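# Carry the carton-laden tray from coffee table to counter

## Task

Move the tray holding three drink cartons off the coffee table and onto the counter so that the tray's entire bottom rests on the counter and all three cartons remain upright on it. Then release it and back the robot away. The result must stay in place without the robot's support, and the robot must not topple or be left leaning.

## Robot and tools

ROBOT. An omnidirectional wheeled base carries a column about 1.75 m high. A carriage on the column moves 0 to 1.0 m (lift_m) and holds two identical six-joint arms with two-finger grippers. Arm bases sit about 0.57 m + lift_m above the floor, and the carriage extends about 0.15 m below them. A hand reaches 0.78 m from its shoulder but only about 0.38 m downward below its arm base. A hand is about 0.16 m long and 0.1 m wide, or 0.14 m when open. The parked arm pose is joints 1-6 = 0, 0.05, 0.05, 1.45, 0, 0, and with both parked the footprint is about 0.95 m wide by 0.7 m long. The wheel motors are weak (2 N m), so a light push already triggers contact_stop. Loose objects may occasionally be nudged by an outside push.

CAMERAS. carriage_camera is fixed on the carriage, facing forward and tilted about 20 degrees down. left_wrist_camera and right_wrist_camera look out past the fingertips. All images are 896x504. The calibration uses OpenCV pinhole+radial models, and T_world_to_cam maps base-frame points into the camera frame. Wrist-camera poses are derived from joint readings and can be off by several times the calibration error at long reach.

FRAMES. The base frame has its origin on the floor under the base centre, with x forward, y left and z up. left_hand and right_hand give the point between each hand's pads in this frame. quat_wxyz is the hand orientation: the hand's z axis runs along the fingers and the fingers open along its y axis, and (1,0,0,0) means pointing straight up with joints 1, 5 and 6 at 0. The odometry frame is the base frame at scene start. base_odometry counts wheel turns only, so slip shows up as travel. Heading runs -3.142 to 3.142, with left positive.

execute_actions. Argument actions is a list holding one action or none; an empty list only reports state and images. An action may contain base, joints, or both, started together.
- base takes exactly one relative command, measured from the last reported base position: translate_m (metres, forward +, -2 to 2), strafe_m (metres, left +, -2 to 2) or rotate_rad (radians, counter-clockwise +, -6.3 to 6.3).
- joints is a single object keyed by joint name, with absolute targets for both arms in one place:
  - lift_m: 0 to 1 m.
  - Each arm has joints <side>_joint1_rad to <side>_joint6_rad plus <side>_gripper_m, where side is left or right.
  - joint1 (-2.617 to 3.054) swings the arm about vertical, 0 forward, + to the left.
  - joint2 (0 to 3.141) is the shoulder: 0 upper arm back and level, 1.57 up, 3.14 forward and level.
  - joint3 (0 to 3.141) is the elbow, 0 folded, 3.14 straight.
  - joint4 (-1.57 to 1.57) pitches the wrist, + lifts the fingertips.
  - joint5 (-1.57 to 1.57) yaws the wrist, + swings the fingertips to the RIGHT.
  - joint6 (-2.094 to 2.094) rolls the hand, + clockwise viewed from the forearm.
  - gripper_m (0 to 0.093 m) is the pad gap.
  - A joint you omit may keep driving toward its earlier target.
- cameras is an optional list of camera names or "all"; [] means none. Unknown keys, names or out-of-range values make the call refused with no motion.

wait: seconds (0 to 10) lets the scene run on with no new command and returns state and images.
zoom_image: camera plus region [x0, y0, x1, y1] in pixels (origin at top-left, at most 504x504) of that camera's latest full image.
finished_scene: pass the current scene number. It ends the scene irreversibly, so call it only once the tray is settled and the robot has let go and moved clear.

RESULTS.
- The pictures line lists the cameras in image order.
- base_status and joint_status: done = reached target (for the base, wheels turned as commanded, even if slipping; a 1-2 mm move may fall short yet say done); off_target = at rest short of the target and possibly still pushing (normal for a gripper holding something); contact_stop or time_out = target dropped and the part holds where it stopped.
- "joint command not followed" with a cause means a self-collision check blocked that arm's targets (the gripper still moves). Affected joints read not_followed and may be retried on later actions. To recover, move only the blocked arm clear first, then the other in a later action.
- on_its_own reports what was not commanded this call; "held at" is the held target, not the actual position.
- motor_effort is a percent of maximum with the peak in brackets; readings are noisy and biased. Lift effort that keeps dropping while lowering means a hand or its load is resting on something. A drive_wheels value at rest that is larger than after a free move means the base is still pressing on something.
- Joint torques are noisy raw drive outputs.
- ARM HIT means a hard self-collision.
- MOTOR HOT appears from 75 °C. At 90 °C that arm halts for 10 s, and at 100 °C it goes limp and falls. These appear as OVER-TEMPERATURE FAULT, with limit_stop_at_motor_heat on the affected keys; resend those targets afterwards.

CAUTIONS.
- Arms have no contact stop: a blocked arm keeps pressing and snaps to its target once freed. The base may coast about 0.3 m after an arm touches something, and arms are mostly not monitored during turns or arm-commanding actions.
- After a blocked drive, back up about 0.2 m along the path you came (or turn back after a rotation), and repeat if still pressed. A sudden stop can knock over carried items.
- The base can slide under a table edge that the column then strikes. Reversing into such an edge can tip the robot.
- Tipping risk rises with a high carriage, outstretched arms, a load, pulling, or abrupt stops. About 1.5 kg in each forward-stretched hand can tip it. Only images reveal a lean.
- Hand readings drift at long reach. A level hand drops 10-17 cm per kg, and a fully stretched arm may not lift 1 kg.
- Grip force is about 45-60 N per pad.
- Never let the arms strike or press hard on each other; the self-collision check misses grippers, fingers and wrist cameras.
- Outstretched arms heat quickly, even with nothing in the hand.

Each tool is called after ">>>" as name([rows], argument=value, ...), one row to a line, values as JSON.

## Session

>>> execute_actions(actions=[], cameras=["carriage_camera"])

Scene clock: 0.00 s.
Joint torques (N m, as the arm reports them, + toward a larger angle): no reading
base_odometry: x=+0.000 y=+0.000 heading=+0.000 (m, m, rad; odometry frame)
base_status: not commanded
joint_positions: lift_m=+0.299 left_joint1_rad=-0.017 left_joint2_rad=+0.074 left_joint3_rad=+0.042 left_joint4_rad=+1.496 left_joint5_rad=+0.006 left_joint6_rad=+0.045 left_gripper_m=+0.094 right_joint1_rad=+0.014 right_joint2_rad=+0.042 right_joint3_rad=+0.041 right_joint4_rad=+1.453 right_joint5_rad=+0.005 right_joint6_rad=+0.003 right_gripper_m=+0.095
joint_status: not commanded
motor_effort: lift_m=+17 drive_wheels=-7 (%)
left_hand: x=+0.2937 y=+0.3349 z=+1.2713 quat_wxyz=(+0.998, +0.004, +0.053, +0.014) (m; base frame)
right_hand: x=+0.2944 y=-0.3369 z=+1.2703 quat_wxyz=(+0.998, +0.002, +0.060, +0.008) (m; base frame)
pictures: carriage_camera
camera_calibration (this result's frames):
carriage_camera: T_world_to_cam=[[-0.0102521, -0.999918, -0.0077281, 0.0110375], [-0.344721, 0.0107889, -0.938643, 1.24409], [0.938649, -0.00695903, -0.344803, 0.275175], [0, 0, 0, 1]] pos_world=[0.170683, -0.000470807, 1.26272]
Images, in order (width x height): carriage_camera 896x504.

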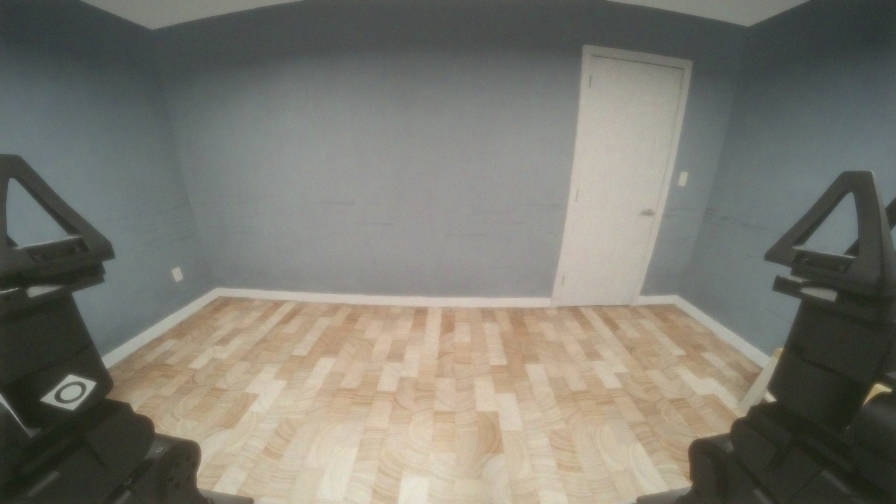

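Tray is to the right.

>>> execute_actions([
  {"base":{"rotate_rad":-1.5}},
], cameras=["carriage_camera"])

Scene clock: 4.20 s.
Joint torques (N m, as the arm reports them, + toward a larger angle): left_arm=[ 0.05  4.25  7.49 -0.15  0.11  0.08] | right_arm=[ 0.21  3.41  7.31 -0.12  0.    0.  ]
base_odometry: x=+0.000 y=+0.000 heading=-1.499 (m, m, rad; odometry frame)
base_status: done
joint_positions: lift_m=+0.299 left_joint1_rad=-0.017 left_joint2_rad=+0.074 left_joint3_rad=+0.042 left_joint4_rad=+1.494 left_joint5_rad=+0.006 left_joint6_rad=+0.045 left_gripper_m=+0.094 right_joint1_rad=+0.014 right_joint2_rad=+0.042 right_joint3_rad=+0.041 right_joint4_rad=+1.453 right_joint5_rad=+0.005 right_joint6_rad=+0.003 right_gripper_m=+0.095
joint_status: not commanded
motor_effort: lift_m=+17(17) drive_wheels=+11(40) (%)
left_hand: x=+0.2942 y=+0.3349 z=+1.2712 quat_wxyz=(+0.998, +0.004, +0.054, +0.014) (m; base frame)
right_hand: x=+0.2944 y=-0.3369 z=+1.2703 quat_wxyz=(+0.998, +0.002, +0.060, +0.008) (m; base frame)
pictures: carriage_camera
camera_calibration (this result's frames):
carriage_camera: T_world_to_cam=[[-0.0102521, -0.999918, -0.0077281, 0.0110375], [-0.344721, 0.0107889, -0.938643, 1.24409], [0.938649, -0.00695903, -0.344803, 0.275175], [0, 0, 0, 1]] pos_world=[0.170683, -0.000470807, 1.26272]
Images, in order (width x height): carriage_camera 896x504.

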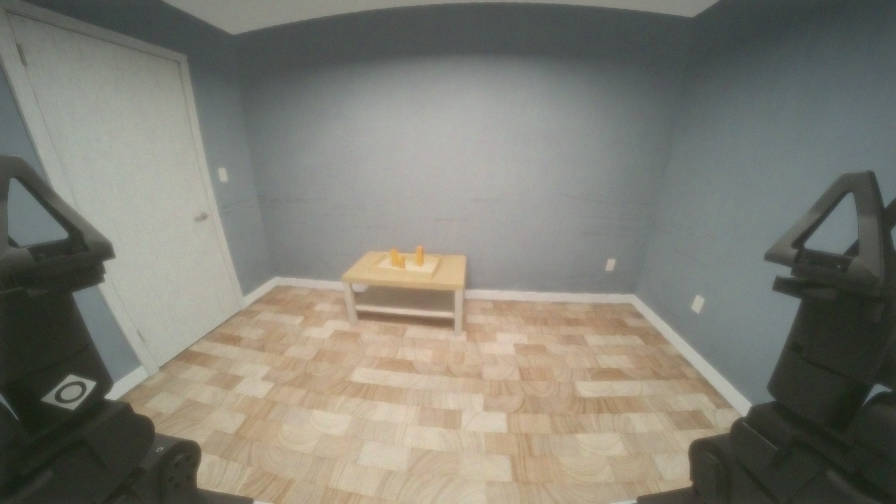

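>>> execute_actions([
  {"base":{"strafe_m":0.3},"joints":{"lift_m":0.1}},
], cameras=[])

>>> execute_actions([
  {"base":{"translate_m":1.0}},
], cameras=["carriage_camera"])

Scene clock: 9.47 s.
Joint torques (N m, as the arm reports them, + toward a larger angle): left_arm=[ 0.04  4.27  7.83 -0.18  0.13  0.07] | right_arm=[ 0.14  3.43  7.32 -0.14  0.    0.  ]
base_odometry: x=+0.299 y=+0.021 heading=-1.500 (m, m, rad; odometry frame)
base_status: done
joint_positions: lift_m=+0.100 left_joint1_rad=-0.017 left_joint2_rad=+0.074 left_joint3_rad=+0.042 left_joint4_rad=+1.495 left_joint5_rad=+0.006 left_joint6_rad=+0.045 left_gripper_m=+0.094 right_joint1_rad=+0.014 right_joint2_rad=+0.042 right_joint3_rad=+0.041 right_joint4_rad=+1.452 right_joint5_rad=+0.005 right_joint6_rad=+0.003 right_gripper_m=+0.095
joint_status: all done
motor_effort: lift_m=+16(17) drive_wheels=-10(39) (%)
left_hand: x=+0.2941 y=+0.3349 z=+1.0725 quat_wxyz=(+0.998, +0.004, +0.054, +0.014) (m; base frame)
right_hand: x=+0.2945 y=-0.3369 z=+1.0715 quat_wxyz=(+0.998, +0.002, +0.060, +0.008) (m; base frame)
pictures: none
No camera images: the call's "cameras" was empty. Leave "cameras" out to get every camera's image.

Scene clock: 13.87 s.
Joint torques (N m, as the arm reports them, + toward a larger angle): left_arm=[ 0.06  4.08  7.57 -0.16  0.12  0.08] | right_arm=[ 0.18  3.48  7.36 -0.13 -0.01 -0.02]
base_odometry: x=+0.371 y=-0.976 heading=-1.499 (m, m, rad; odometry frame)
base_status: done
joint_positions: lift_m=+0.100 left_joint1_rad=-0.017 left_joint2_rad=+0.074 left_joint3_rad=+0.042 left_joint4_rad=+1.495 left_joint5_rad=+0.006 left_joint6_rad=+0.045 left_gripper_m=+0.094 right_joint1_rad=+0.014 right_joint2_rad=+0.042 right_joint3_rad=+0.041 right_joint4_rad=+1.453 right_joint5_rad=+0.005 right_joint6_rad=+0.003 right_gripper_m=+0.095
joint_status: not commanded
motor_effort: lift_m=+16(16) drive_wheels=-10(38) (%)
left_hand: x=+0.2940 y=+0.3349 z=+1.0725 quat_wxyz=(+0.998, +0.004, +0.054, +0.014) (m; base frame)
right_hand: x=+0.2942 y=-0.3369 z=+1.0715 quat_wxyz=(+0.998, +0.002, +0.059, +0.008) (m; base frame)
pictures: carriage_camera
camera_calibration (this result's frames):
carriage_camera: T_world_to_cam=[[-0.0102521, -0.999918, -0.0077281, 0.0095016], [-0.344721, 0.0107889, -0.938643, 1.05754], [0.938649, -0.00695903, -0.344803, 0.206647], [0, 0, 0, 1]] pos_world=[0.170683, -0.000470807, 1.06398]
Images, in order (width x height): carriage_camera 896x504.

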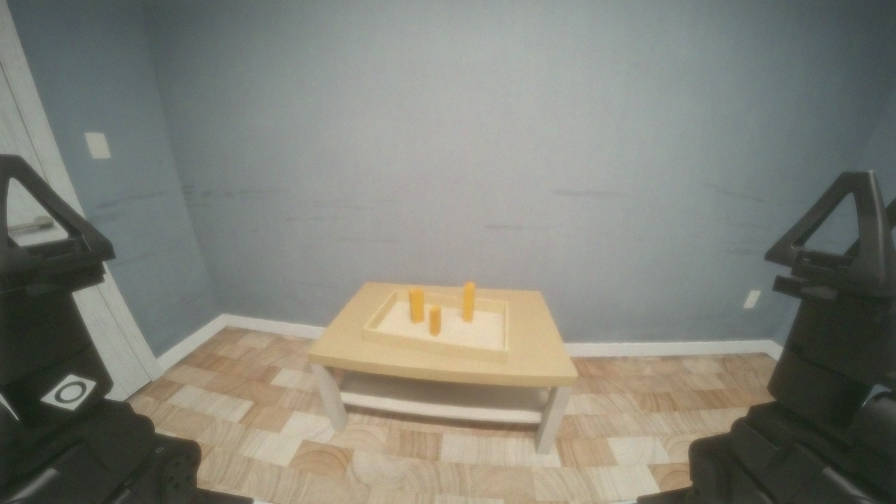

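>>> execute_actions([
  {"base":{"rotate_rad":-0.21},"joints":{"lift_m":0.3,"left_joint1_rad":-0.27,"right_joint1_rad":0.27,"left_joint6_rad":-0.27,"right_joint6_rad":0.27,"left_joint2_rad":2.0,"left_joint3_rad":1.4,"left_joint4_rad":-0.97,"right_joint2_rad":2.0,"right_joint3_rad":1.4,"right_joint4_rad":-0.97,"left_gripper_m":0.09,"right_gripper_m":0.09}},
], cameras=[])

>>> execute_actions([
  {"base":{"strafe_m":0.24}},
], cameras=[])

>>> execute_actions([
  {"base":{"translate_m":0.34}},
])

Scene clock: 22.67 s.
Joint torques (N m, as the arm reports them, + toward a larger angle): left_arm=[-0.49 -9.5  10.18  0.53  0.11  0.02] | right_arm=[ 0.76 -9.39  9.27  0.27  0.    0.04]
base_odometry: x=+0.371 y=-0.977 heading=-1.709 (m, m, rad; odometry frame)
base_status: done
joint_positions: lift_m=+0.300 left_joint1_rad=-0.262 left_joint2_rad=+1.991 left_joint3_rad=+1.380 left_joint4_rad=-0.967 left_joint5_rad=+0.006 left_joint6_rad=-0.264 left_gripper_m=+0.090 right_joint1_rad=+0.264 right_joint2_rad=+1.992 right_joint3_rad=+1.379 right_joint4_rad=-0.957 right_joint5_rad=+0.005 right_joint6_rad=+0.264 right_gripper_m=+0.090
joint_status: all done
motor_effort: lift_m=+16(23) drive_wheels=+5(25) (%)
left_hand: x=+0.6123 y=+0.2419 z=+0.8602 quat_wxyz=(-0.004, -0.001, +1.000, -0.002) (m; base frame)
right_hand: x=+0.6146 y=-0.2424 z=+0.8596 quat_wxyz=(+0.001, +0.000, +1.000, -0.003) (m; base frame)
pictures: none
No camera images: the call's "cameras" was empty. Leave "cameras" out to get every camera's image.

Scene clock: 25.03 s.
Joint torques (N m, as the arm reports them, + toward a larger angle): left_arm=[-0.64 -9.47  9.69  0.55  0.11  0.02] | right_arm=[ 0.33 -9.39  9.4   0.25 -0.01  0.06]
base_odometry: x=+0.609 y=-1.010 heading=-1.710 (m, m, rad; odometry frame)
base_status: done
joint_positions: lift_m=+0.300 left_joint1_rad=-0.262 left_joint2_rad=+1.991 left_joint3_rad=+1.386 left_joint4_rad=-0.968 left_joint5_rad=+0.006 left_joint6_rad=-0.264 left_gripper_m=+0.090 right_joint1_rad=+0.268 right_joint2_rad=+1.992 right_joint3_rad=+1.379 right_joint4_rad=-0.958 right_joint5_rad=+0.005 right_joint6_rad=+0.264 right_gripper_m=+0.090
joint_status: not commanded
motor_effort: lift_m=+16(16) drive_wheels=-12(35) (%)
left_hand: x=+0.6140 y=+0.2414 z=+0.8615 quat_wxyz=(-0.002, -0.001, +1.000, -0.002) (m; base frame)
right_hand: x=+0.6141 y=-0.2412 z=+0.8596 quat_wxyz=(+0.001, -0.002, +1.000, -0.003) (m; base frame)
pictures: none
No camera images: the call's "cameras" was empty. Leave "cameras" out to get every camera's image.

Scene clock: 27.77 s.
Joint torques (N m, as the arm reports them, + toward a larger angle): left_arm=[-0.32 -9.37  9.67  0.54  0.1   0.02] | right_arm=[ 0.36 -9.42  9.33  0.29  0.    0.06]
base_odometry: x=+0.563 y=-1.347 heading=-1.709 (m, m, rad; odometry frame)
base_status: done
joint_positions: lift_m=+0.300 left_joint1_rad=-0.263 left_joint2_rad=+1.991 left_joint3_rad=+1.386 left_joint4_rad=-0.968 left_joint5_rad=+0.006 left_joint6_rad=-0.264 left_gripper_m=+0.090 right_joint1_rad=+0.268 right_joint2_rad=+1.992 right_joint3_rad=+1.379 right_joint4_rad=-0.960 right_joint5_rad=+0.005 right_joint6_rad=+0.264 right_gripper_m=+0.090
joint_status: not commanded
motor_effort: lift_m=+16(16) drive_wheels=-9(32) (%)
left_hand: x=+0.6138 y=+0.2410 z=+0.8615 quat_wxyz=(-0.002, +0.000, +1.000, -0.002) (m; base frame)
right_hand: x=+0.6137 y=-0.2414 z=+0.8596 quat_wxyz=(+0.000, -0.002, +1.000, -0.003) (m; base frame)
pictures: carriage_camera, left_wrist_camera, right_wrist_camera
camera_calibration (this result's frames):
carriage_camera: T_world_to_cam=[[-0.0102521, -0.999918, -0.0077281, 0.0110475], [-0.344721, 0.0107889, -0.938643, 1.2453], [0.938649, -0.00695903, -0.344803, 0.27562], [0, 0, 0, 1]] pos_world=[0.170683, -0.000470807, 1.26401]
left_wrist_camera: T_world_to_cam=[[0.0349357, -0.999163, 0.0212596, 0.198457], [-0.790235, -0.0145954, 0.61263, -0.0369024], [-0.611807, -0.0382027, -0.790084, 1.18805], [0, 0, 0, 1]] pos_world=[0.690762, 0.243139, 0.957047]
right_wrist_camera: T_world_to_cam=[[-0.0174249, -0.999698, 0.0173206, -0.243284], [-0.810941, 0.024264, 0.584624, 0.00470791], [-0.584868, -0.00385902, -0.811119, 1.17709], [0, 0, 0, 1]] pos_world=[0.688024, -0.238783, 0.956225]
Images, in order (width x height): carriage_camera 896x504, left_wrist_camera 896x504, right_wrist_camera 896x504.

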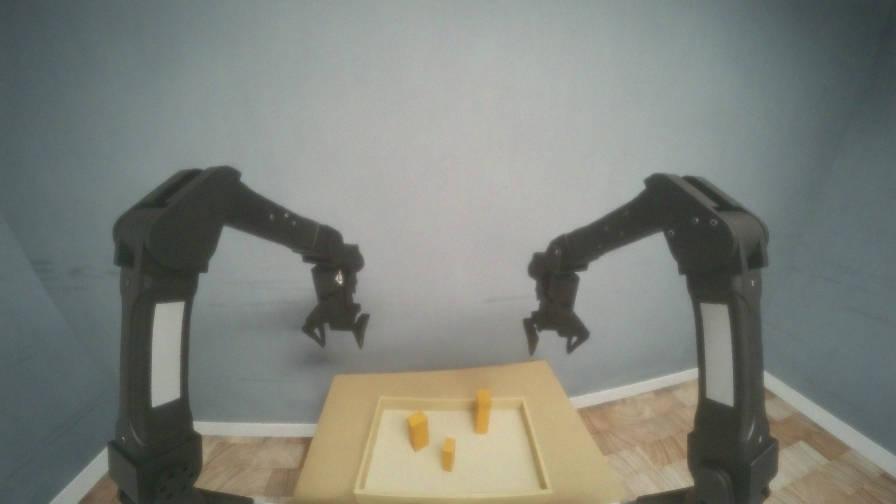

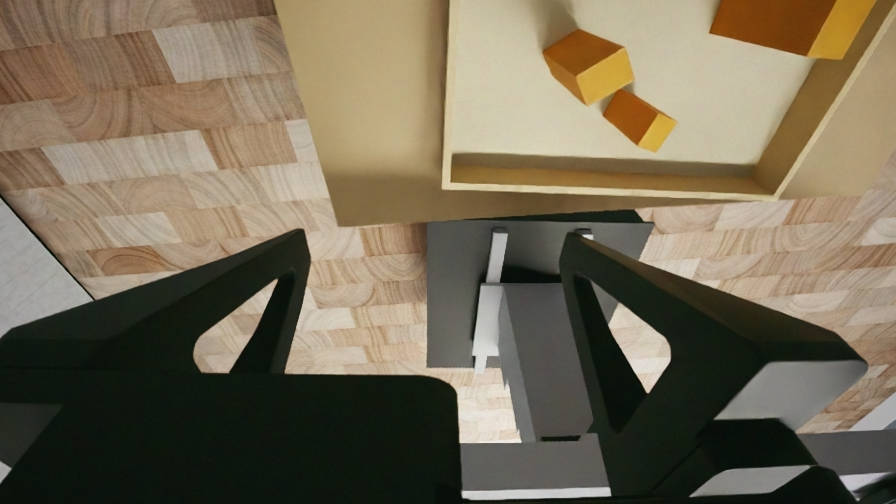

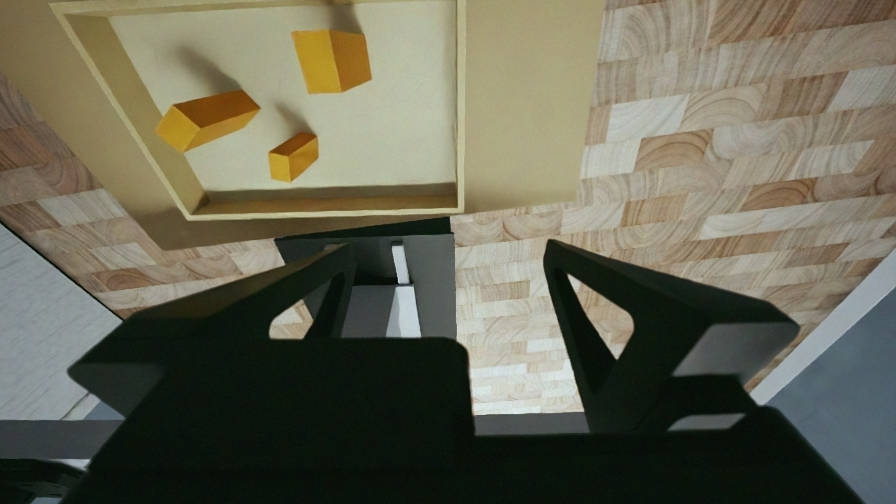

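>>> execute_actions([
  {"base":{"translate_m":-0.04},"joints":{"lift_m":0.05,"right_joint1_rad":0.32,"right_joint6_rad":0.32}},
])

Scene clock: 32.33 s.
Joint torques (N m, as the arm reports them, + toward a larger angle): left_arm=[-0.4  -9.54  8.64  0.6   0.1   0.02] | right_arm=[ 0.12 -9.65  8.29  0.31  0.03  0.07]
base_odometry: x=+0.568 y=-1.307 heading=-1.709 (m, m, rad; odometry frame)
base_status: done
joint_positions: lift_m=+0.050 left_joint1_rad=-0.263 left_joint2_rad=+1.993 left_joint3_rad=+1.395 left_joint4_rad=-0.968 left_joint5_rad=+0.006 left_joint6_rad=-0.264 left_gripper_m=+0.090 right_joint1_rad=+0.321 right_joint2_rad=+1.994 right_joint3_rad=+1.393 right_joint4_rad=-0.960 right_joint5_rad=+0.005 right_joint6_rad=+0.314 right_gripper_m=+0.090
joint_status: all done
motor_effort: lift_m=+16(16) drive_wheels=+2(43) (%)
left_hand: x=+0.6166 y=+0.2403 z=+0.6130 quat_wxyz=(+0.002, +0.000, +1.000, -0.003) (m; base frame)
right_hand: x=+0.6122 y=-0.2216 z=+0.6120 quat_wxyz=(+0.005, -0.003, +1.000, -0.001) (m; base frame)
pictures: carriage_camera, left_wrist_camera, right_wrist_camera
camera_calibration (this result's frames):
carriage_camera: T_world_to_cam=[[-0.0102521, -0.999918, -0.0077281, 0.00911522], [-0.344721, 0.0107889, -0.938643, 1.01061], [0.938649, -0.00695903, -0.344803, 0.189408], [0, 0, 0, 1]] pos_world=[0.170683, -0.000470807, 1.01398]
left_wrist_camera: T_world_to_cam=[[0.0347709, -0.999119, 0.0235014, 0.201607], [-0.794727, -0.0133841, 0.60682, 0.123562], [-0.60597, -0.0397768, -0.794492, 0.992885], [0, 0, 0, 1]] pos_world=[0.692847, 0.242577, 0.709122]
right_wrist_camera: T_world_to_cam=[[-0.0145358, -0.999799, 0.0138113, -0.218939], [-0.817058, 0.0198388, 0.576214, 0.155639], [-0.576372, -0.00290888, -0.817182, 0.974182], [0, 0, 0, 1]] pos_world=[0.685475, -0.219149, 0.709426]
Images, in order (width x height): carriage_camera 896x504, left_wrist_camera 896x504, right_wrist_camera 896x504.

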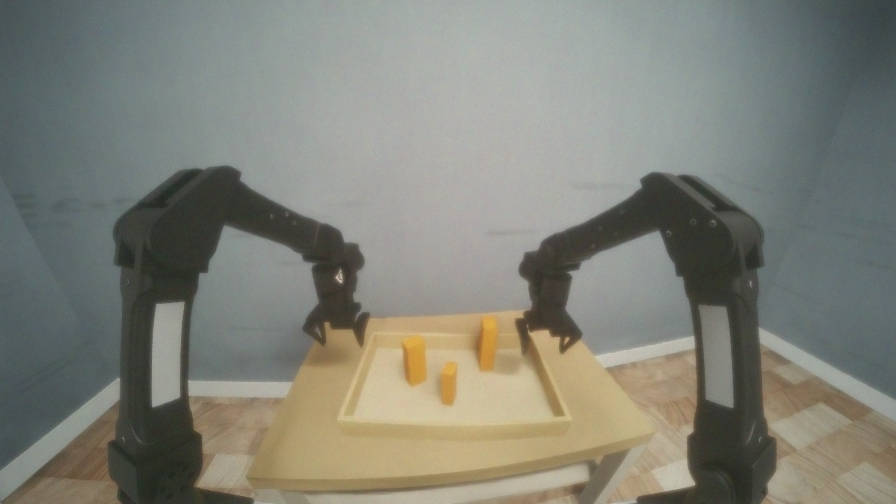

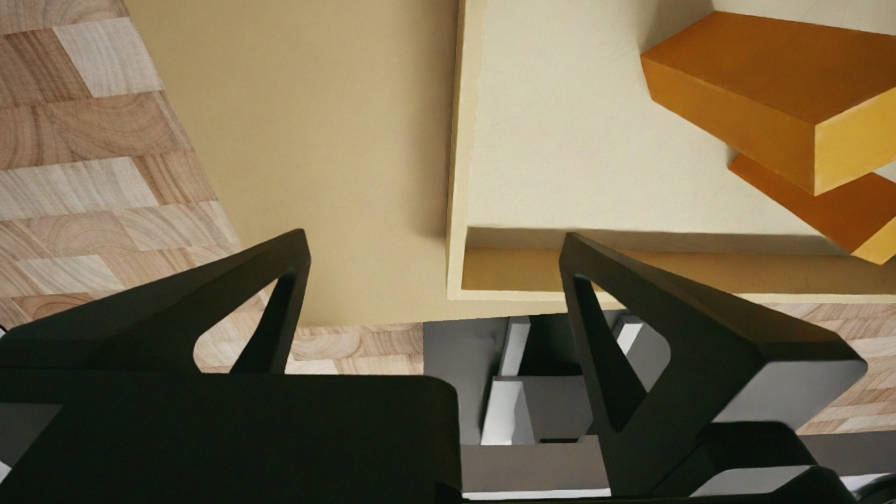

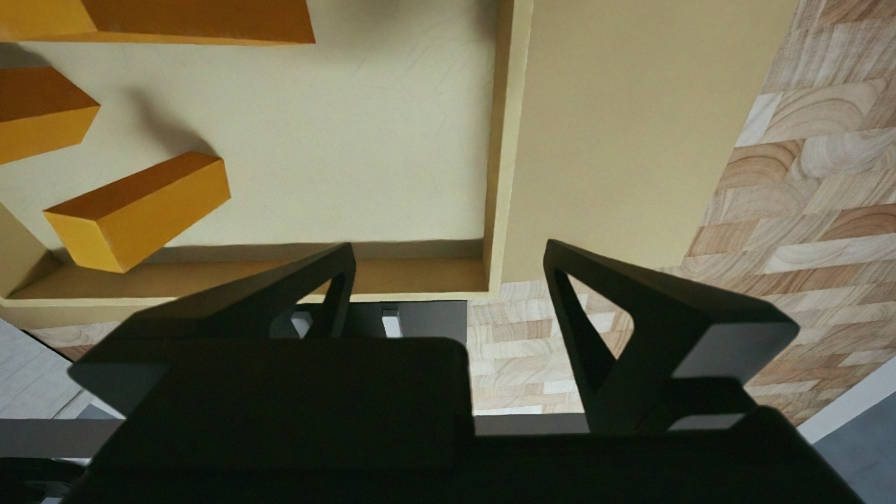

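>>> execute_actions([
  {"joints":{"left_joint1_rad":-0.3,"right_joint1_rad":0.26,"right_joint6_rad":0.26,"left_joint6_rad":-0.3}},
], cameras=[])

>>> execute_actions([
  {"joints":{"lift_m":0.0,"left_joint2_rad":2.15,"right_joint2_rad":2.15,"left_joint4_rad":-0.82,"right_joint4_rad":-0.82}},
])

Scene clock: 37.20 s.
Joint torques (N m, as the arm reports them, + toward a larger angle): left_arm=[-0.06 -9.8   8.9   0.57  0.11  0.02] | right_arm=[ 0.51 -9.59  8.24  0.34 -0.01 -0.05]
base_odometry: x=+0.568 y=-1.307 heading=-1.709 (m, m, rad; odometry frame)
base_status: not commanded
joint_positions: lift_m=+0.050 left_joint1_rad=-0.296 left_joint2_rad=+1.993 left_joint3_rad=+1.395 left_joint4_rad=-0.968 left_joint5_rad=+0.006 left_joint6_rad=-0.293 left_gripper_m=+0.090 right_joint1_rad=+0.256 right_joint2_rad=+1.994 right_joint3_rad=+1.393 right_joint4_rad=-0.960 right_joint5_rad=+0.005 right_joint6_rad=+0.264 right_gripper_m=+0.090
joint_status: all done
motor_effort: lift_m=+17(16) drive_wheels=+0(1) (%)
left_hand: x=+0.6133 y=+0.2288 z=+0.6130 quat_wxyz=(+0.002, +0.001, +1.000, -0.003) (m; base frame)
right_hand: x=+0.6189 y=-0.2444 z=+0.6120 quat_wxyz=(+0.005, +0.004, +1.000, -0.001) (m; base frame)
pictures: none
No camera images: the call's "cameras" was empty. Leave "cameras" out to get every camera's image.

Scene clock: 38.13 s.
Joint torques (N m, as the arm reports them, + toward a larger angle): left_arm=[ -0.17 -12.09   7.89   0.56   0.09   0.02] | right_arm=[  0.62 -10.96   7.63   0.44   0.    -0.05]
base_odometry: x=+0.568 y=-1.307 heading=-1.709 (m, m, rad; odometry frame)
base_status: not commanded
joint_positions: lift_m=+0.000 left_joint1_rad=-0.296 left_joint2_rad=+2.159 left_joint3_rad=+1.400 left_joint4_rad=-0.822 left_joint5_rad=+0.006 left_joint6_rad=-0.293 left_gripper_m=+0.090 right_joint1_rad=+0.256 right_joint2_rad=+2.151 right_joint3_rad=+1.393 right_joint4_rad=-0.829 right_joint5_rad=+0.005 right_joint6_rad=+0.264 right_gripper_m=+0.090
joint_status: all done
motor_effort: lift_m=+18(19) drive_wheels=-3(0) (%)
left_hand: x=+0.6299 y=+0.2237 z=+0.5050 quat_wxyz=(-0.006, +0.001, +1.000, -0.001) (m; base frame)
right_hand: x=+0.6315 y=-0.2411 z=+0.5062 quat_wxyz=(-0.008, +0.004, +1.000, -0.005) (m; base frame)
pictures: carriage_camera, left_wrist_camera, right_wrist_camera
camera_calibration (this result's frames):
carriage_camera: T_world_to_cam=[[-0.0102521, -0.999918, -0.0077281, 0.00872712], [-0.344721, 0.0107889, -0.938643, 0.963469], [0.938649, -0.00695903, -0.344803, 0.172092], [0, 0, 0, 1]] pos_world=[0.170683, -0.000470807, 0.963759]
left_wrist_camera: T_world_to_cam=[[0.0320339, -0.999312, 0.0186726, 0.191315], [-0.785701, -0.0136303, 0.618456, 0.187929], [-0.617776, -0.0344826, -0.785598, 0.916212], [0, 0, 0, 1]] pos_world=[0.707541, 0.225338, 0.599976]
right_wrist_camera: T_world_to_cam=[[-0.028577, -0.999358, 0.0216061, -0.23167], [-0.801892, 0.0358244, 0.596394, 0.216866], [-0.596785, -0.000282671, -0.802401, 0.904816], [0, 0, 0, 1]] pos_world=[0.707264, -0.239034, 0.601693]
Images, in order (width x height): carriage_camera 896x504, left_wrist_camera 896x504, right_wrist_camera 896x504.

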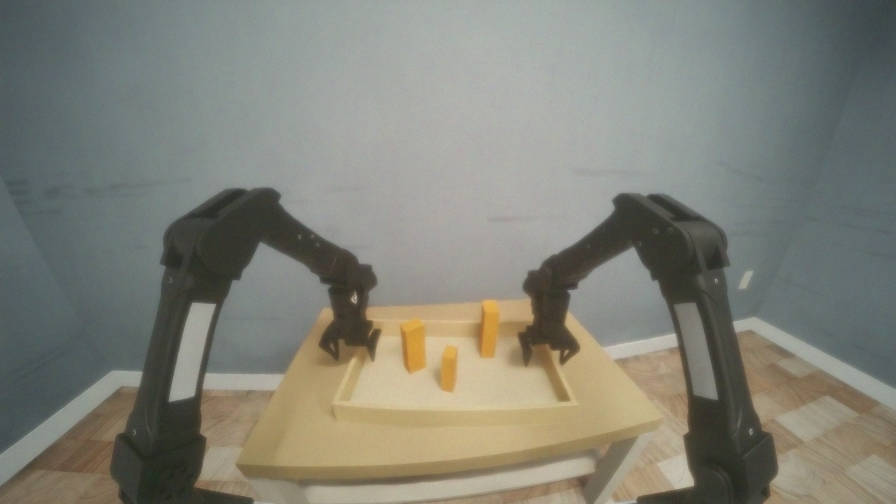

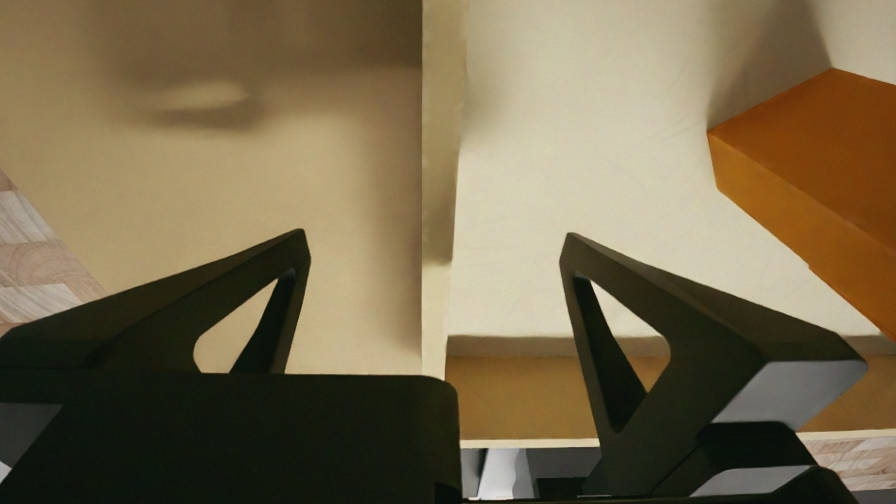

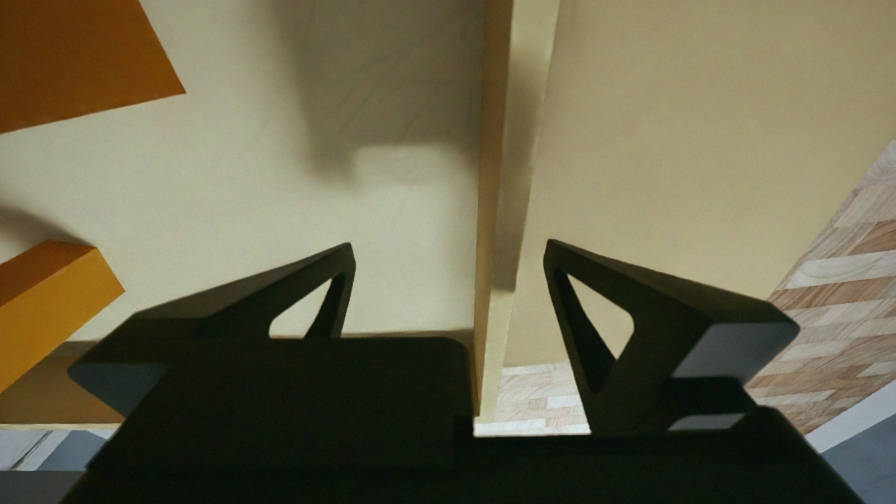

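Good. Lower a bit and grip.

>>> execute_actions([
  {"joints":{"left_joint2_rad":2.2,"right_joint2_rad":2.2,"left_joint4_rad":-0.77,"right_joint4_rad":-0.77}},
], cameras=[])

>>> execute_actions([
  {"joints":{"left_gripper_m":0.0,"right_gripper_m":0.0}},
])

Scene clock: 44.07 s.
Joint torques (N m, as the arm reports them, + toward a larger angle): left_arm=[ -0.21 -10.35   7.75   0.63   0.09   0.02] | right_arm=[  0.53 -10.1    7.75   0.49   0.01  -0.04]
base_odometry: x=+0.568 y=-1.307 heading=-1.709 (m, m, rad; odometry frame)
base_status: not commanded
joint_positions: lift_m=+0.000 left_joint1_rad=-0.296 left_joint2_rad=+2.183 left_joint3_rad=+1.400 left_joint4_rad=-0.772 left_joint5_rad=+0.006 left_joint6_rad=-0.293 left_gripper_m=+0.090 right_joint1_rad=+0.256 right_joint2_rad=+2.185 right_joint3_rad=+1.393 right_joint4_rad=-0.781 right_joint5_rad=+0.005 right_joint6_rad=+0.264 right_gripper_m=+0.090
joint_status: all done
motor_effort: lift_m=+18(18) drive_wheels=-2(5) (%)
left_hand: x=+0.6381 y=+0.2212 z=+0.4962 quat_wxyz=(+0.007, +0.001, +1.000, -0.005) (m; base frame)
right_hand: x=+0.6379 y=-0.2394 z=+0.4939 quat_wxyz=(+0.000, +0.004, +1.000, -0.003) (m; base frame)
pictures: none
No camera images: the call's "cameras" was empty. Leave "cameras" out to get every camera's image.

Scene clock: 44.77 s.
Joint torques (N m, as the arm reports them, + toward a larger angle): left_arm=[-1.06 -9.99  7.81  0.83  0.5  -0.07] | right_arm=[ 2.27 -9.95  7.71  0.58 -0.37  0.29]
base_odometry: x=+0.568 y=-1.307 heading=-1.709 (m, m, rad; odometry frame)
base_status: not commanded
joint_positions: lift_m=+0.000 left_joint1_rad=-0.284 left_joint2_rad=+2.183 left_joint3_rad=+1.400 left_joint4_rad=-0.781 left_joint5_rad=-0.031 left_joint6_rad=-0.284 left_gripper_m=+0.009 right_joint1_rad=+0.238 right_joint2_rad=+2.185 right_joint3_rad=+1.393 right_joint4_rad=-0.791 right_joint5_rad=+0.041 right_joint6_rad=+0.234 right_gripper_m=+0.010
joint_status: left_gripper_m off_target (ended at +0.009, target +0.000); right_gripper_m off_target (ended at +0.010, target +0.000)
motor_effort: lift_m=+18(18) drive_wheels=-2(4) (%)
left_hand: x=+0.6392 y=+0.2324 z=+0.4963 quat_wxyz=(+0.008, +0.000, +1.000, +0.014) (m; base frame)
right_hand: x=+0.6387 y=-0.2525 z=+0.4941 quat_wxyz=(-0.001, -0.002, +1.000, -0.021) (m; base frame)
pictures: carriage_camera, left_wrist_camera, right_wrist_camera
camera_calibration (this result's frames):
carriage_camera: T_world_to_cam=[[-0.0102521, -0.999918, -0.0077281, 0.00872718], [-0.344721, 0.0107889, -0.938643, 0.963477], [0.938649, -0.00695903, -0.344803, 0.172095], [0, 0, 0, 1]] pos_world=[0.170683, -0.000470807, 0.963767]
left_wrist_camera: T_world_to_cam=[[0.0345318, -0.999348, -0.0104988, 0.212763], [-0.802141, -0.0339806, 0.596167, 0.227081], [-0.596135, -0.0121653, -0.802792, 0.904936], [0, 0, 0, 1]] pos_world=[0.714268, 0.231349, 0.59333]
right_wrist_camera: T_world_to_cam=[[-0.0163545, -0.998395, 0.0542122, -0.266256], [-0.809917, 0.0450221, 0.584814, 0.243429], [-0.586316, -0.034343, -0.809354, 0.8875], [0, 0, 0, 1]] pos_world=[0.713158, -0.246309, 0.590375]
Images, in order (width x height): carriage_camera 896x504, left_wrist_camera 896x504, right_wrist_camera 896x504.

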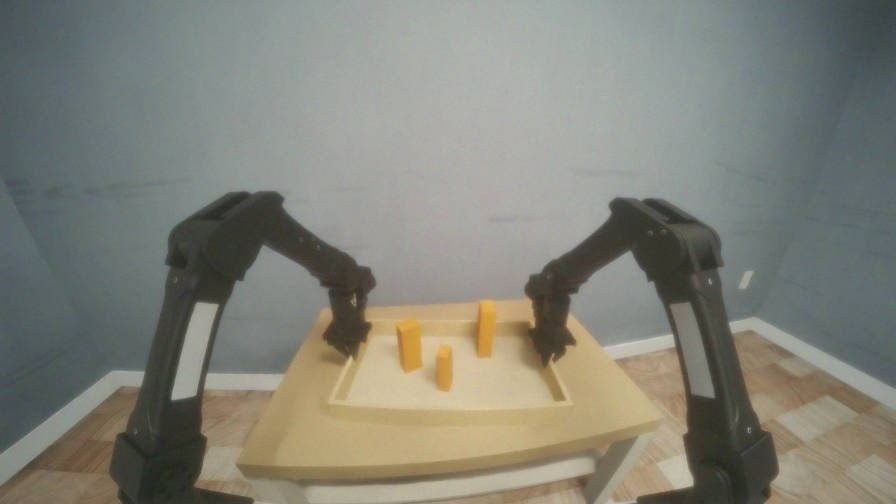

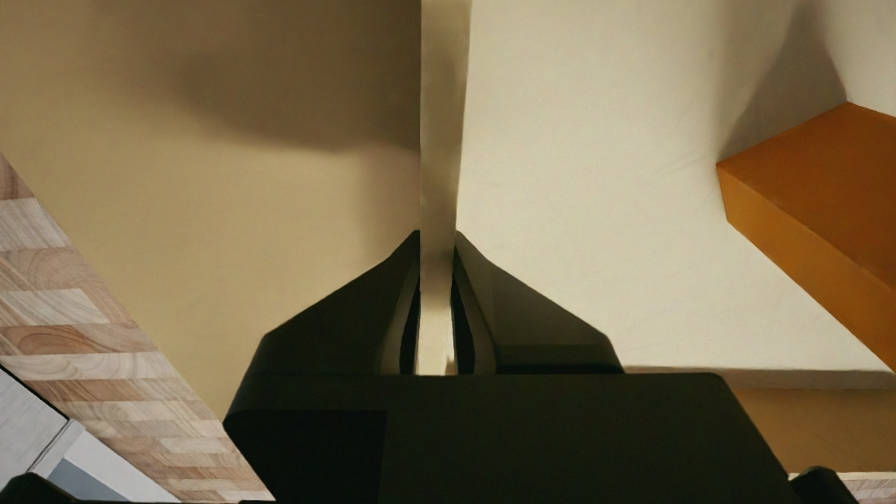

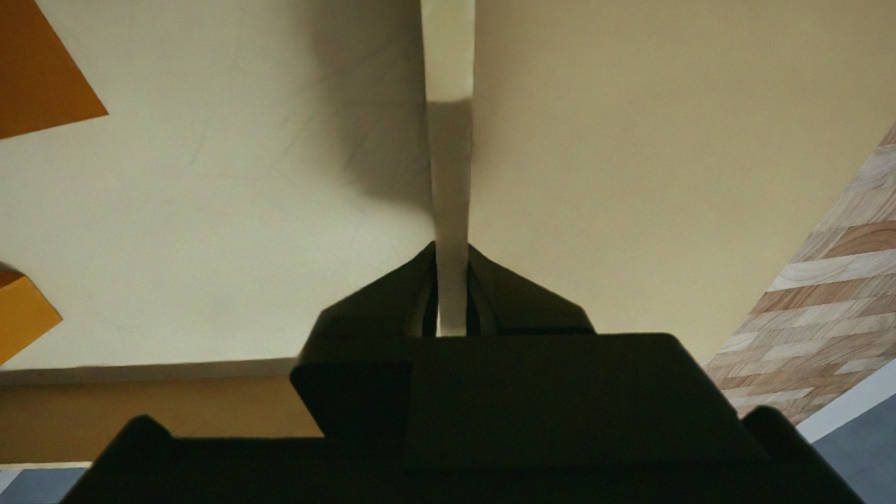

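>>> execute_actions([
  {"joints":{"lift_m":0.25,"left_joint1_rad":-0.287,"right_joint1_rad":0.24,"right_joint6_rad":0.24}},
], cameras=[])

>>> execute_actions([
  {"base":{"translate_m":-0.5},"joints":{"lift_m":0.62}},
], cameras=["carriage_camera"])

>>> execute_actions([
  {"base":{"rotate_rad":-2.0}},
], cameras=["carriage_camera"])

Scene clock: 50.17 s.
Joint torques (N m, as the arm reports them, + toward a larger angle): left_arm=[ -0.39 -13.65   8.52   0.52   0.27  -0.09] | right_arm=[  0.99 -12.73   7.4    0.42  -0.17   0.21]
base_odometry: x=+0.568 y=-1.307 heading=-1.709 (m, m, rad; odometry frame)
base_status: not commanded
joint_positions: lift_m=+0.250 left_joint1_rad=-0.281 left_joint2_rad=+2.226 left_joint3_rad=+1.388 left_joint4_rad=-0.772 left_joint5_rad=-0.010 left_joint6_rad=-0.283 left_gripper_m=+0.009 right_joint1_rad=+0.232 right_joint2_rad=+2.228 right_joint3_rad=+1.393 right_joint4_rad=-0.786 right_joint5_rad=+0.021 right_joint6_rad=+0.219 right_gripper_m=+0.010
joint_status: right_joint6_rad off_target (ended at +0.219, target +0.240); the others done
motor_effort: lift_m=+19(23) drive_wheels=-2(3) (%)
left_hand: x=+0.6293 y=+0.2326 z=+0.7280 quat_wxyz=(-0.017, -0.001, +1.000, +0.010) (m; base frame)
right_hand: x=+0.6324 y=-0.2530 z=+0.7284 quat_wxyz=(-0.022, -0.007, +1.000, -0.016) (m; base frame)
pictures: none
No camera images: the call's "cameras" was empty. Leave "cameras" out to get every camera's image.

Scene clock: 53.40 s.
Joint torques (N m, as the arm reports them, + toward a larger angle): left_arm=[ -0.24 -13.59   8.53   0.58   0.23  -0.06] | right_arm=[  0.99 -12.71   7.31   0.5   -0.12   0.23]
base_odometry: x=+0.637 y=-0.812 heading=-1.709 (m, m, rad; odometry frame)
base_status: done
joint_positions: lift_m=+0.620 left_joint1_rad=-0.281 left_joint2_rad=+2.224 left_joint3_rad=+1.388 left_joint4_rad=-0.776 left_joint5_rad=-0.008 left_joint6_rad=-0.283 left_gripper_m=+0.009 right_joint1_rad=+0.232 right_joint2_rad=+2.225 right_joint3_rad=+1.393 right_joint4_rad=-0.792 right_joint5_rad=+0.020 right_joint6_rad=+0.219 right_gripper_m=+0.010
joint_status: all done
motor_effort: lift_m=+19(23) drive_wheels=-6(52) (%)
left_hand: x=+0.6285 y=+0.2324 z=+1.0986 quat_wxyz=(-0.019, -0.001, +1.000, +0.010) (m; base frame)
right_hand: x=+0.6315 y=-0.2531 z=+1.0993 quat_wxyz=(-0.024, -0.007, +1.000, -0.016) (m; base frame)
pictures: carriage_camera
camera_calibration (this result's frames):
carriage_camera: T_world_to_cam=[[-0.0102521, -0.999918, -0.0077281, 0.0135183], [-0.344721, 0.0107889, -0.938643, 1.5454], [0.938649, -0.00695903, -0.344803, 0.385859], [0, 0, 0, 1]] pos_world=[0.170683, -0.000470807, 1.58373]
Images, in order (width x height): carriage_camera 896x504.

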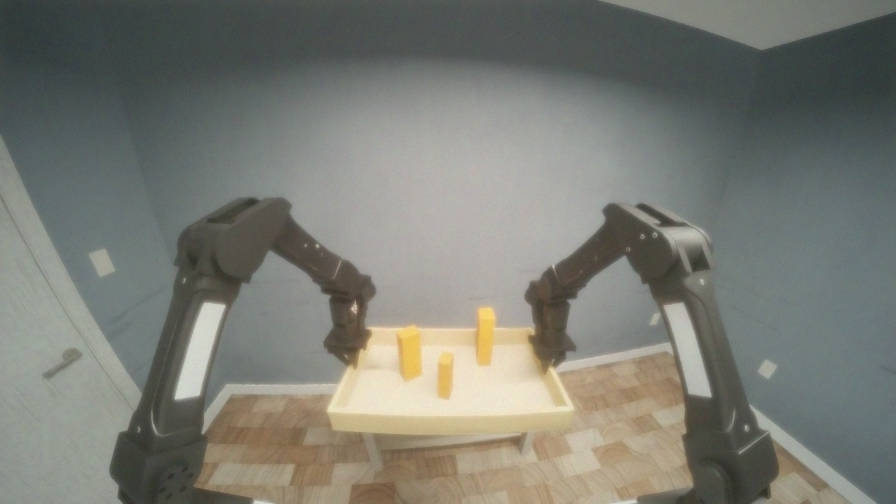

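Scene clock: 56.97 s.
Joint torques (N m, as the arm reports them, + toward a larger angle): left_arm=[ -0.63 -13.52   8.45   0.44   0.15  -0.12] | right_arm=[  1.28 -12.7    7.4    0.33  -0.15   0.23]
base_odometry: x=+0.637 y=-0.812 heading=+2.575 (m, m, rad; odometry frame)
base_status: done
joint_positions: lift_m=+0.620 left_joint1_rad=-0.277 left_joint2_rad=+2.224 left_joint3_rad=+1.388 left_joint4_rad=-0.763 left_joint5_rad=-0.001 left_joint6_rad=-0.279 left_gripper_m=+0.009 right_joint1_rad=+0.228 right_joint2_rad=+2.225 right_joint3_rad=+1.393 right_joint4_rad=-0.776 right_joint5_rad=+0.019 right_joint6_rad=+0.217 right_gripper_m=+0.010
joint_status: not commanded
motor_effort: lift_m=+18(18) drive_wheels=+9(49) (%)
left_hand: x=+0.6318 y=+0.2321 z=+1.0985 quat_wxyz=(-0.013, -0.001, +1.000, +0.005) (m; base frame)
right_hand: x=+0.6356 y=-0.2537 z=+1.0992 quat_wxyz=(-0.016, -0.006, +1.000, -0.014) (m; base frame)
pictures: carriage_camera
camera_calibration (this result's frames):
carriage_camera: T_world_to_cam=[[-0.0102521, -0.999918, -0.0077281, 0.0135183], [-0.344721, 0.0107889, -0.938643, 1.5454], [0.938649, -0.00695903, -0.344803, 0.385859], [0, 0, 0, 1]] pos_world=[0.170683, -0.000470807, 1.58373]
Images, in order (width x height): carriage_camera 896x504.

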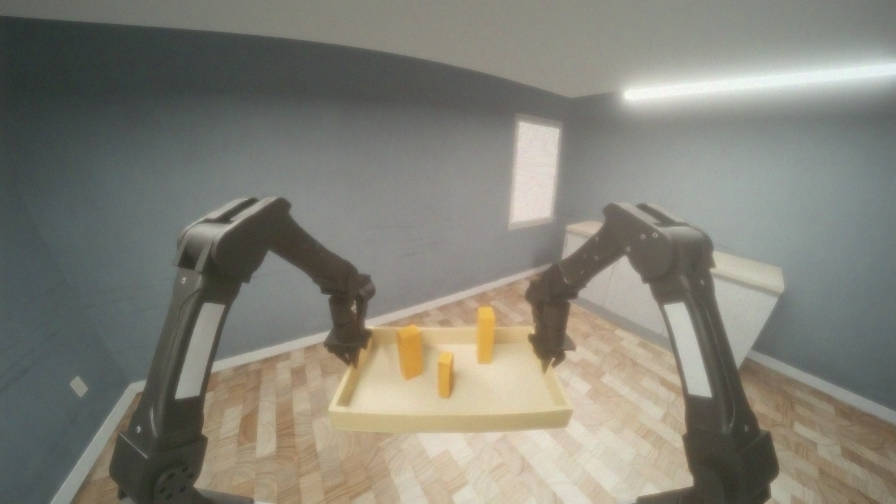

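>>> execute_actions([
  {"base":{"rotate_rad":-0.95}},
], cameras=["carriage_camera"])

Scene clock: 60.67 s.
Joint torques (N m, as the arm reports them, + toward a larger angle): left_arm=[ -0.51 -13.5    8.55   0.44   0.19  -0.12] | right_arm=[  1.39 -12.72   7.29   0.38  -0.15   0.28]
base_odometry: x=+0.637 y=-0.812 heading=+1.626 (m, m, rad; odometry frame)
base_status: done
joint_positions: lift_m=+0.620 left_joint1_rad=-0.278 left_joint2_rad=+2.224 left_joint3_rad=+1.388 left_joint4_rad=-0.765 left_joint5_rad=-0.002 left_joint6_rad=-0.280 left_gripper_m=+0.009 right_joint1_rad=+0.228 right_joint2_rad=+2.225 right_joint3_rad=+1.393 right_joint4_rad=-0.777 right_joint5_rad=+0.020 right_joint6_rad=+0.217 right_gripper_m=+0.010
joint_status: not commanded
motor_effort: lift_m=+18(18) drive_wheels=+9(45) (%)
left_hand: x=+0.6314 y=+0.2321 z=+1.0985 quat_wxyz=(-0.014, -0.001, +1.000, +0.005) (m; base frame)
right_hand: x=+0.6353 y=-0.2537 z=+1.0992 quat_wxyz=(-0.017, -0.006, +1.000, -0.014) (m; base frame)
pictures: carriage_camera
camera_calibration (this result's frames):
carriage_camera: T_world_to_cam=[[-0.0102521, -0.999918, -0.0077281, 0.0135183], [-0.344721, 0.0107889, -0.938643, 1.5454], [0.938649, -0.00695903, -0.344803, 0.385859], [0, 0, 0, 1]] pos_world=[0.170683, -0.000470807, 1.58373]
Images, in order (width x height): carriage_camera 896x504.

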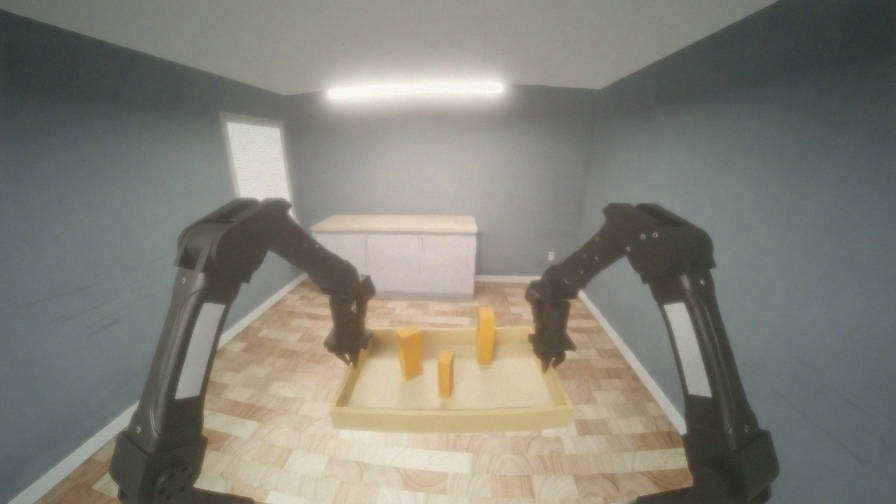

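Similar to before.

>>> execute_actions([
  {"base":{"strafe_m":0.6}},
], cameras=[])

>>> execute_actions([
  {"base":{"translate_m":1.5}},
], cameras=["carriage_camera"])

Scene clock: 66.57 s.
Joint torques (N m, as the arm reports them, + toward a larger angle): left_arm=[ -0.79 -13.36   8.56   0.46   0.17  -0.07] | right_arm=[  0.92 -12.7    7.42   0.37  -0.12   0.26]
base_odometry: x=+0.038 y=-0.844 heading=+1.625 (m, m, rad; odometry frame)
base_status: done
joint_positions: lift_m=+0.620 left_joint1_rad=-0.276 left_joint2_rad=+2.224 left_joint3_rad=+1.388 left_joint4_rad=-0.771 left_joint5_rad=-0.005 left_joint6_rad=-0.280 left_gripper_m=+0.009 right_joint1_rad=+0.232 right_joint2_rad=+2.225 right_joint3_rad=+1.393 right_joint4_rad=-0.779 right_joint5_rad=+0.020 right_joint6_rad=+0.217 right_gripper_m=+0.010
joint_status: not commanded
motor_effort: lift_m=+18(18) drive_wheels=-10(39) (%)
left_hand: x=+0.6303 y=+0.2335 z=+1.0986 quat_wxyz=(-0.016, -0.002, +1.000, +0.007) (m; base frame)
right_hand: x=+0.6345 y=-0.2524 z=+1.0992 quat_wxyz=(-0.018, -0.008, +1.000, -0.014) (m; base frame)
pictures: none
No camera images: the call's "cameras" was empty. Leave "cameras" out to get every camera's image.

Scene clock: 72.00 s.
Joint torques (N m, as the arm reports them, + toward a larger angle): left_arm=[ -0.71 -13.46   8.54   0.5    0.2   -0.11] | right_arm=[  1.02 -12.7    7.31   0.41  -0.17   0.23]
base_odometry: x=-0.046 y=+0.653 heading=+1.626 (m, m, rad; odometry frame)
base_status: done
joint_positions: lift_m=+0.620 left_joint1_rad=-0.276 left_joint2_rad=+2.224 left_joint3_rad=+1.388 left_joint4_rad=-0.773 left_joint5_rad=-0.003 left_joint6_rad=-0.280 left_gripper_m=+0.009 right_joint1_rad=+0.232 right_joint2_rad=+2.225 right_joint3_rad=+1.393 right_joint4_rad=-0.783 right_joint5_rad=+0.020 right_joint6_rad=+0.217 right_gripper_m=+0.010
joint_status: not commanded
motor_effort: lift_m=+19(18) drive_wheels=-9(41) (%)
left_hand: x=+0.6297 y=+0.2334 z=+1.0986 quat_wxyz=(-0.018, -0.002, +1.000, +0.007) (m; base frame)
right_hand: x=+0.6336 y=-0.2526 z=+1.0992 quat_wxyz=(-0.020, -0.008, +1.000, -0.015) (m; base frame)
pictures: carriage_camera
camera_calibration (this result's frames):
carriage_camera: T_world_to_cam=[[-0.0102521, -0.999918, -0.0077281, 0.0135183], [-0.344721, 0.0107889, -0.938643, 1.5454], [0.938649, -0.00695903, -0.344803, 0.385859], [0, 0, 0, 1]] pos_world=[0.170683, -0.000470807, 1.58373]
Images, in order (width x height): carriage_camera 896x504.

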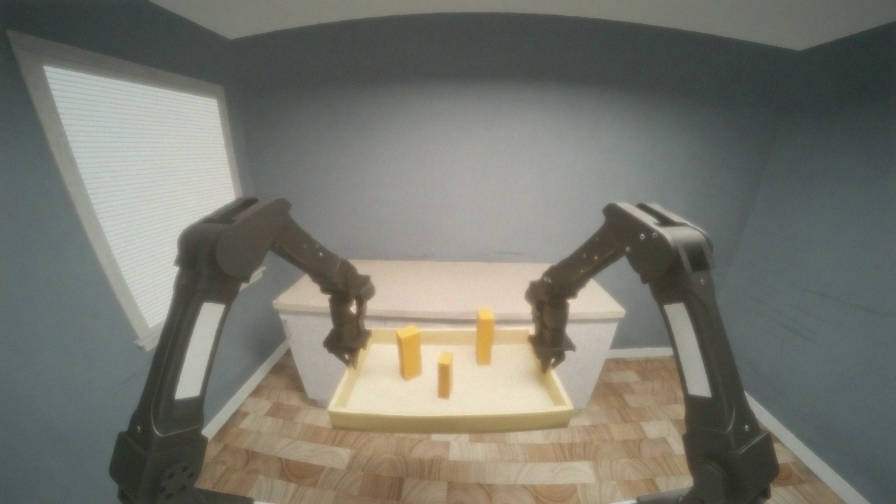

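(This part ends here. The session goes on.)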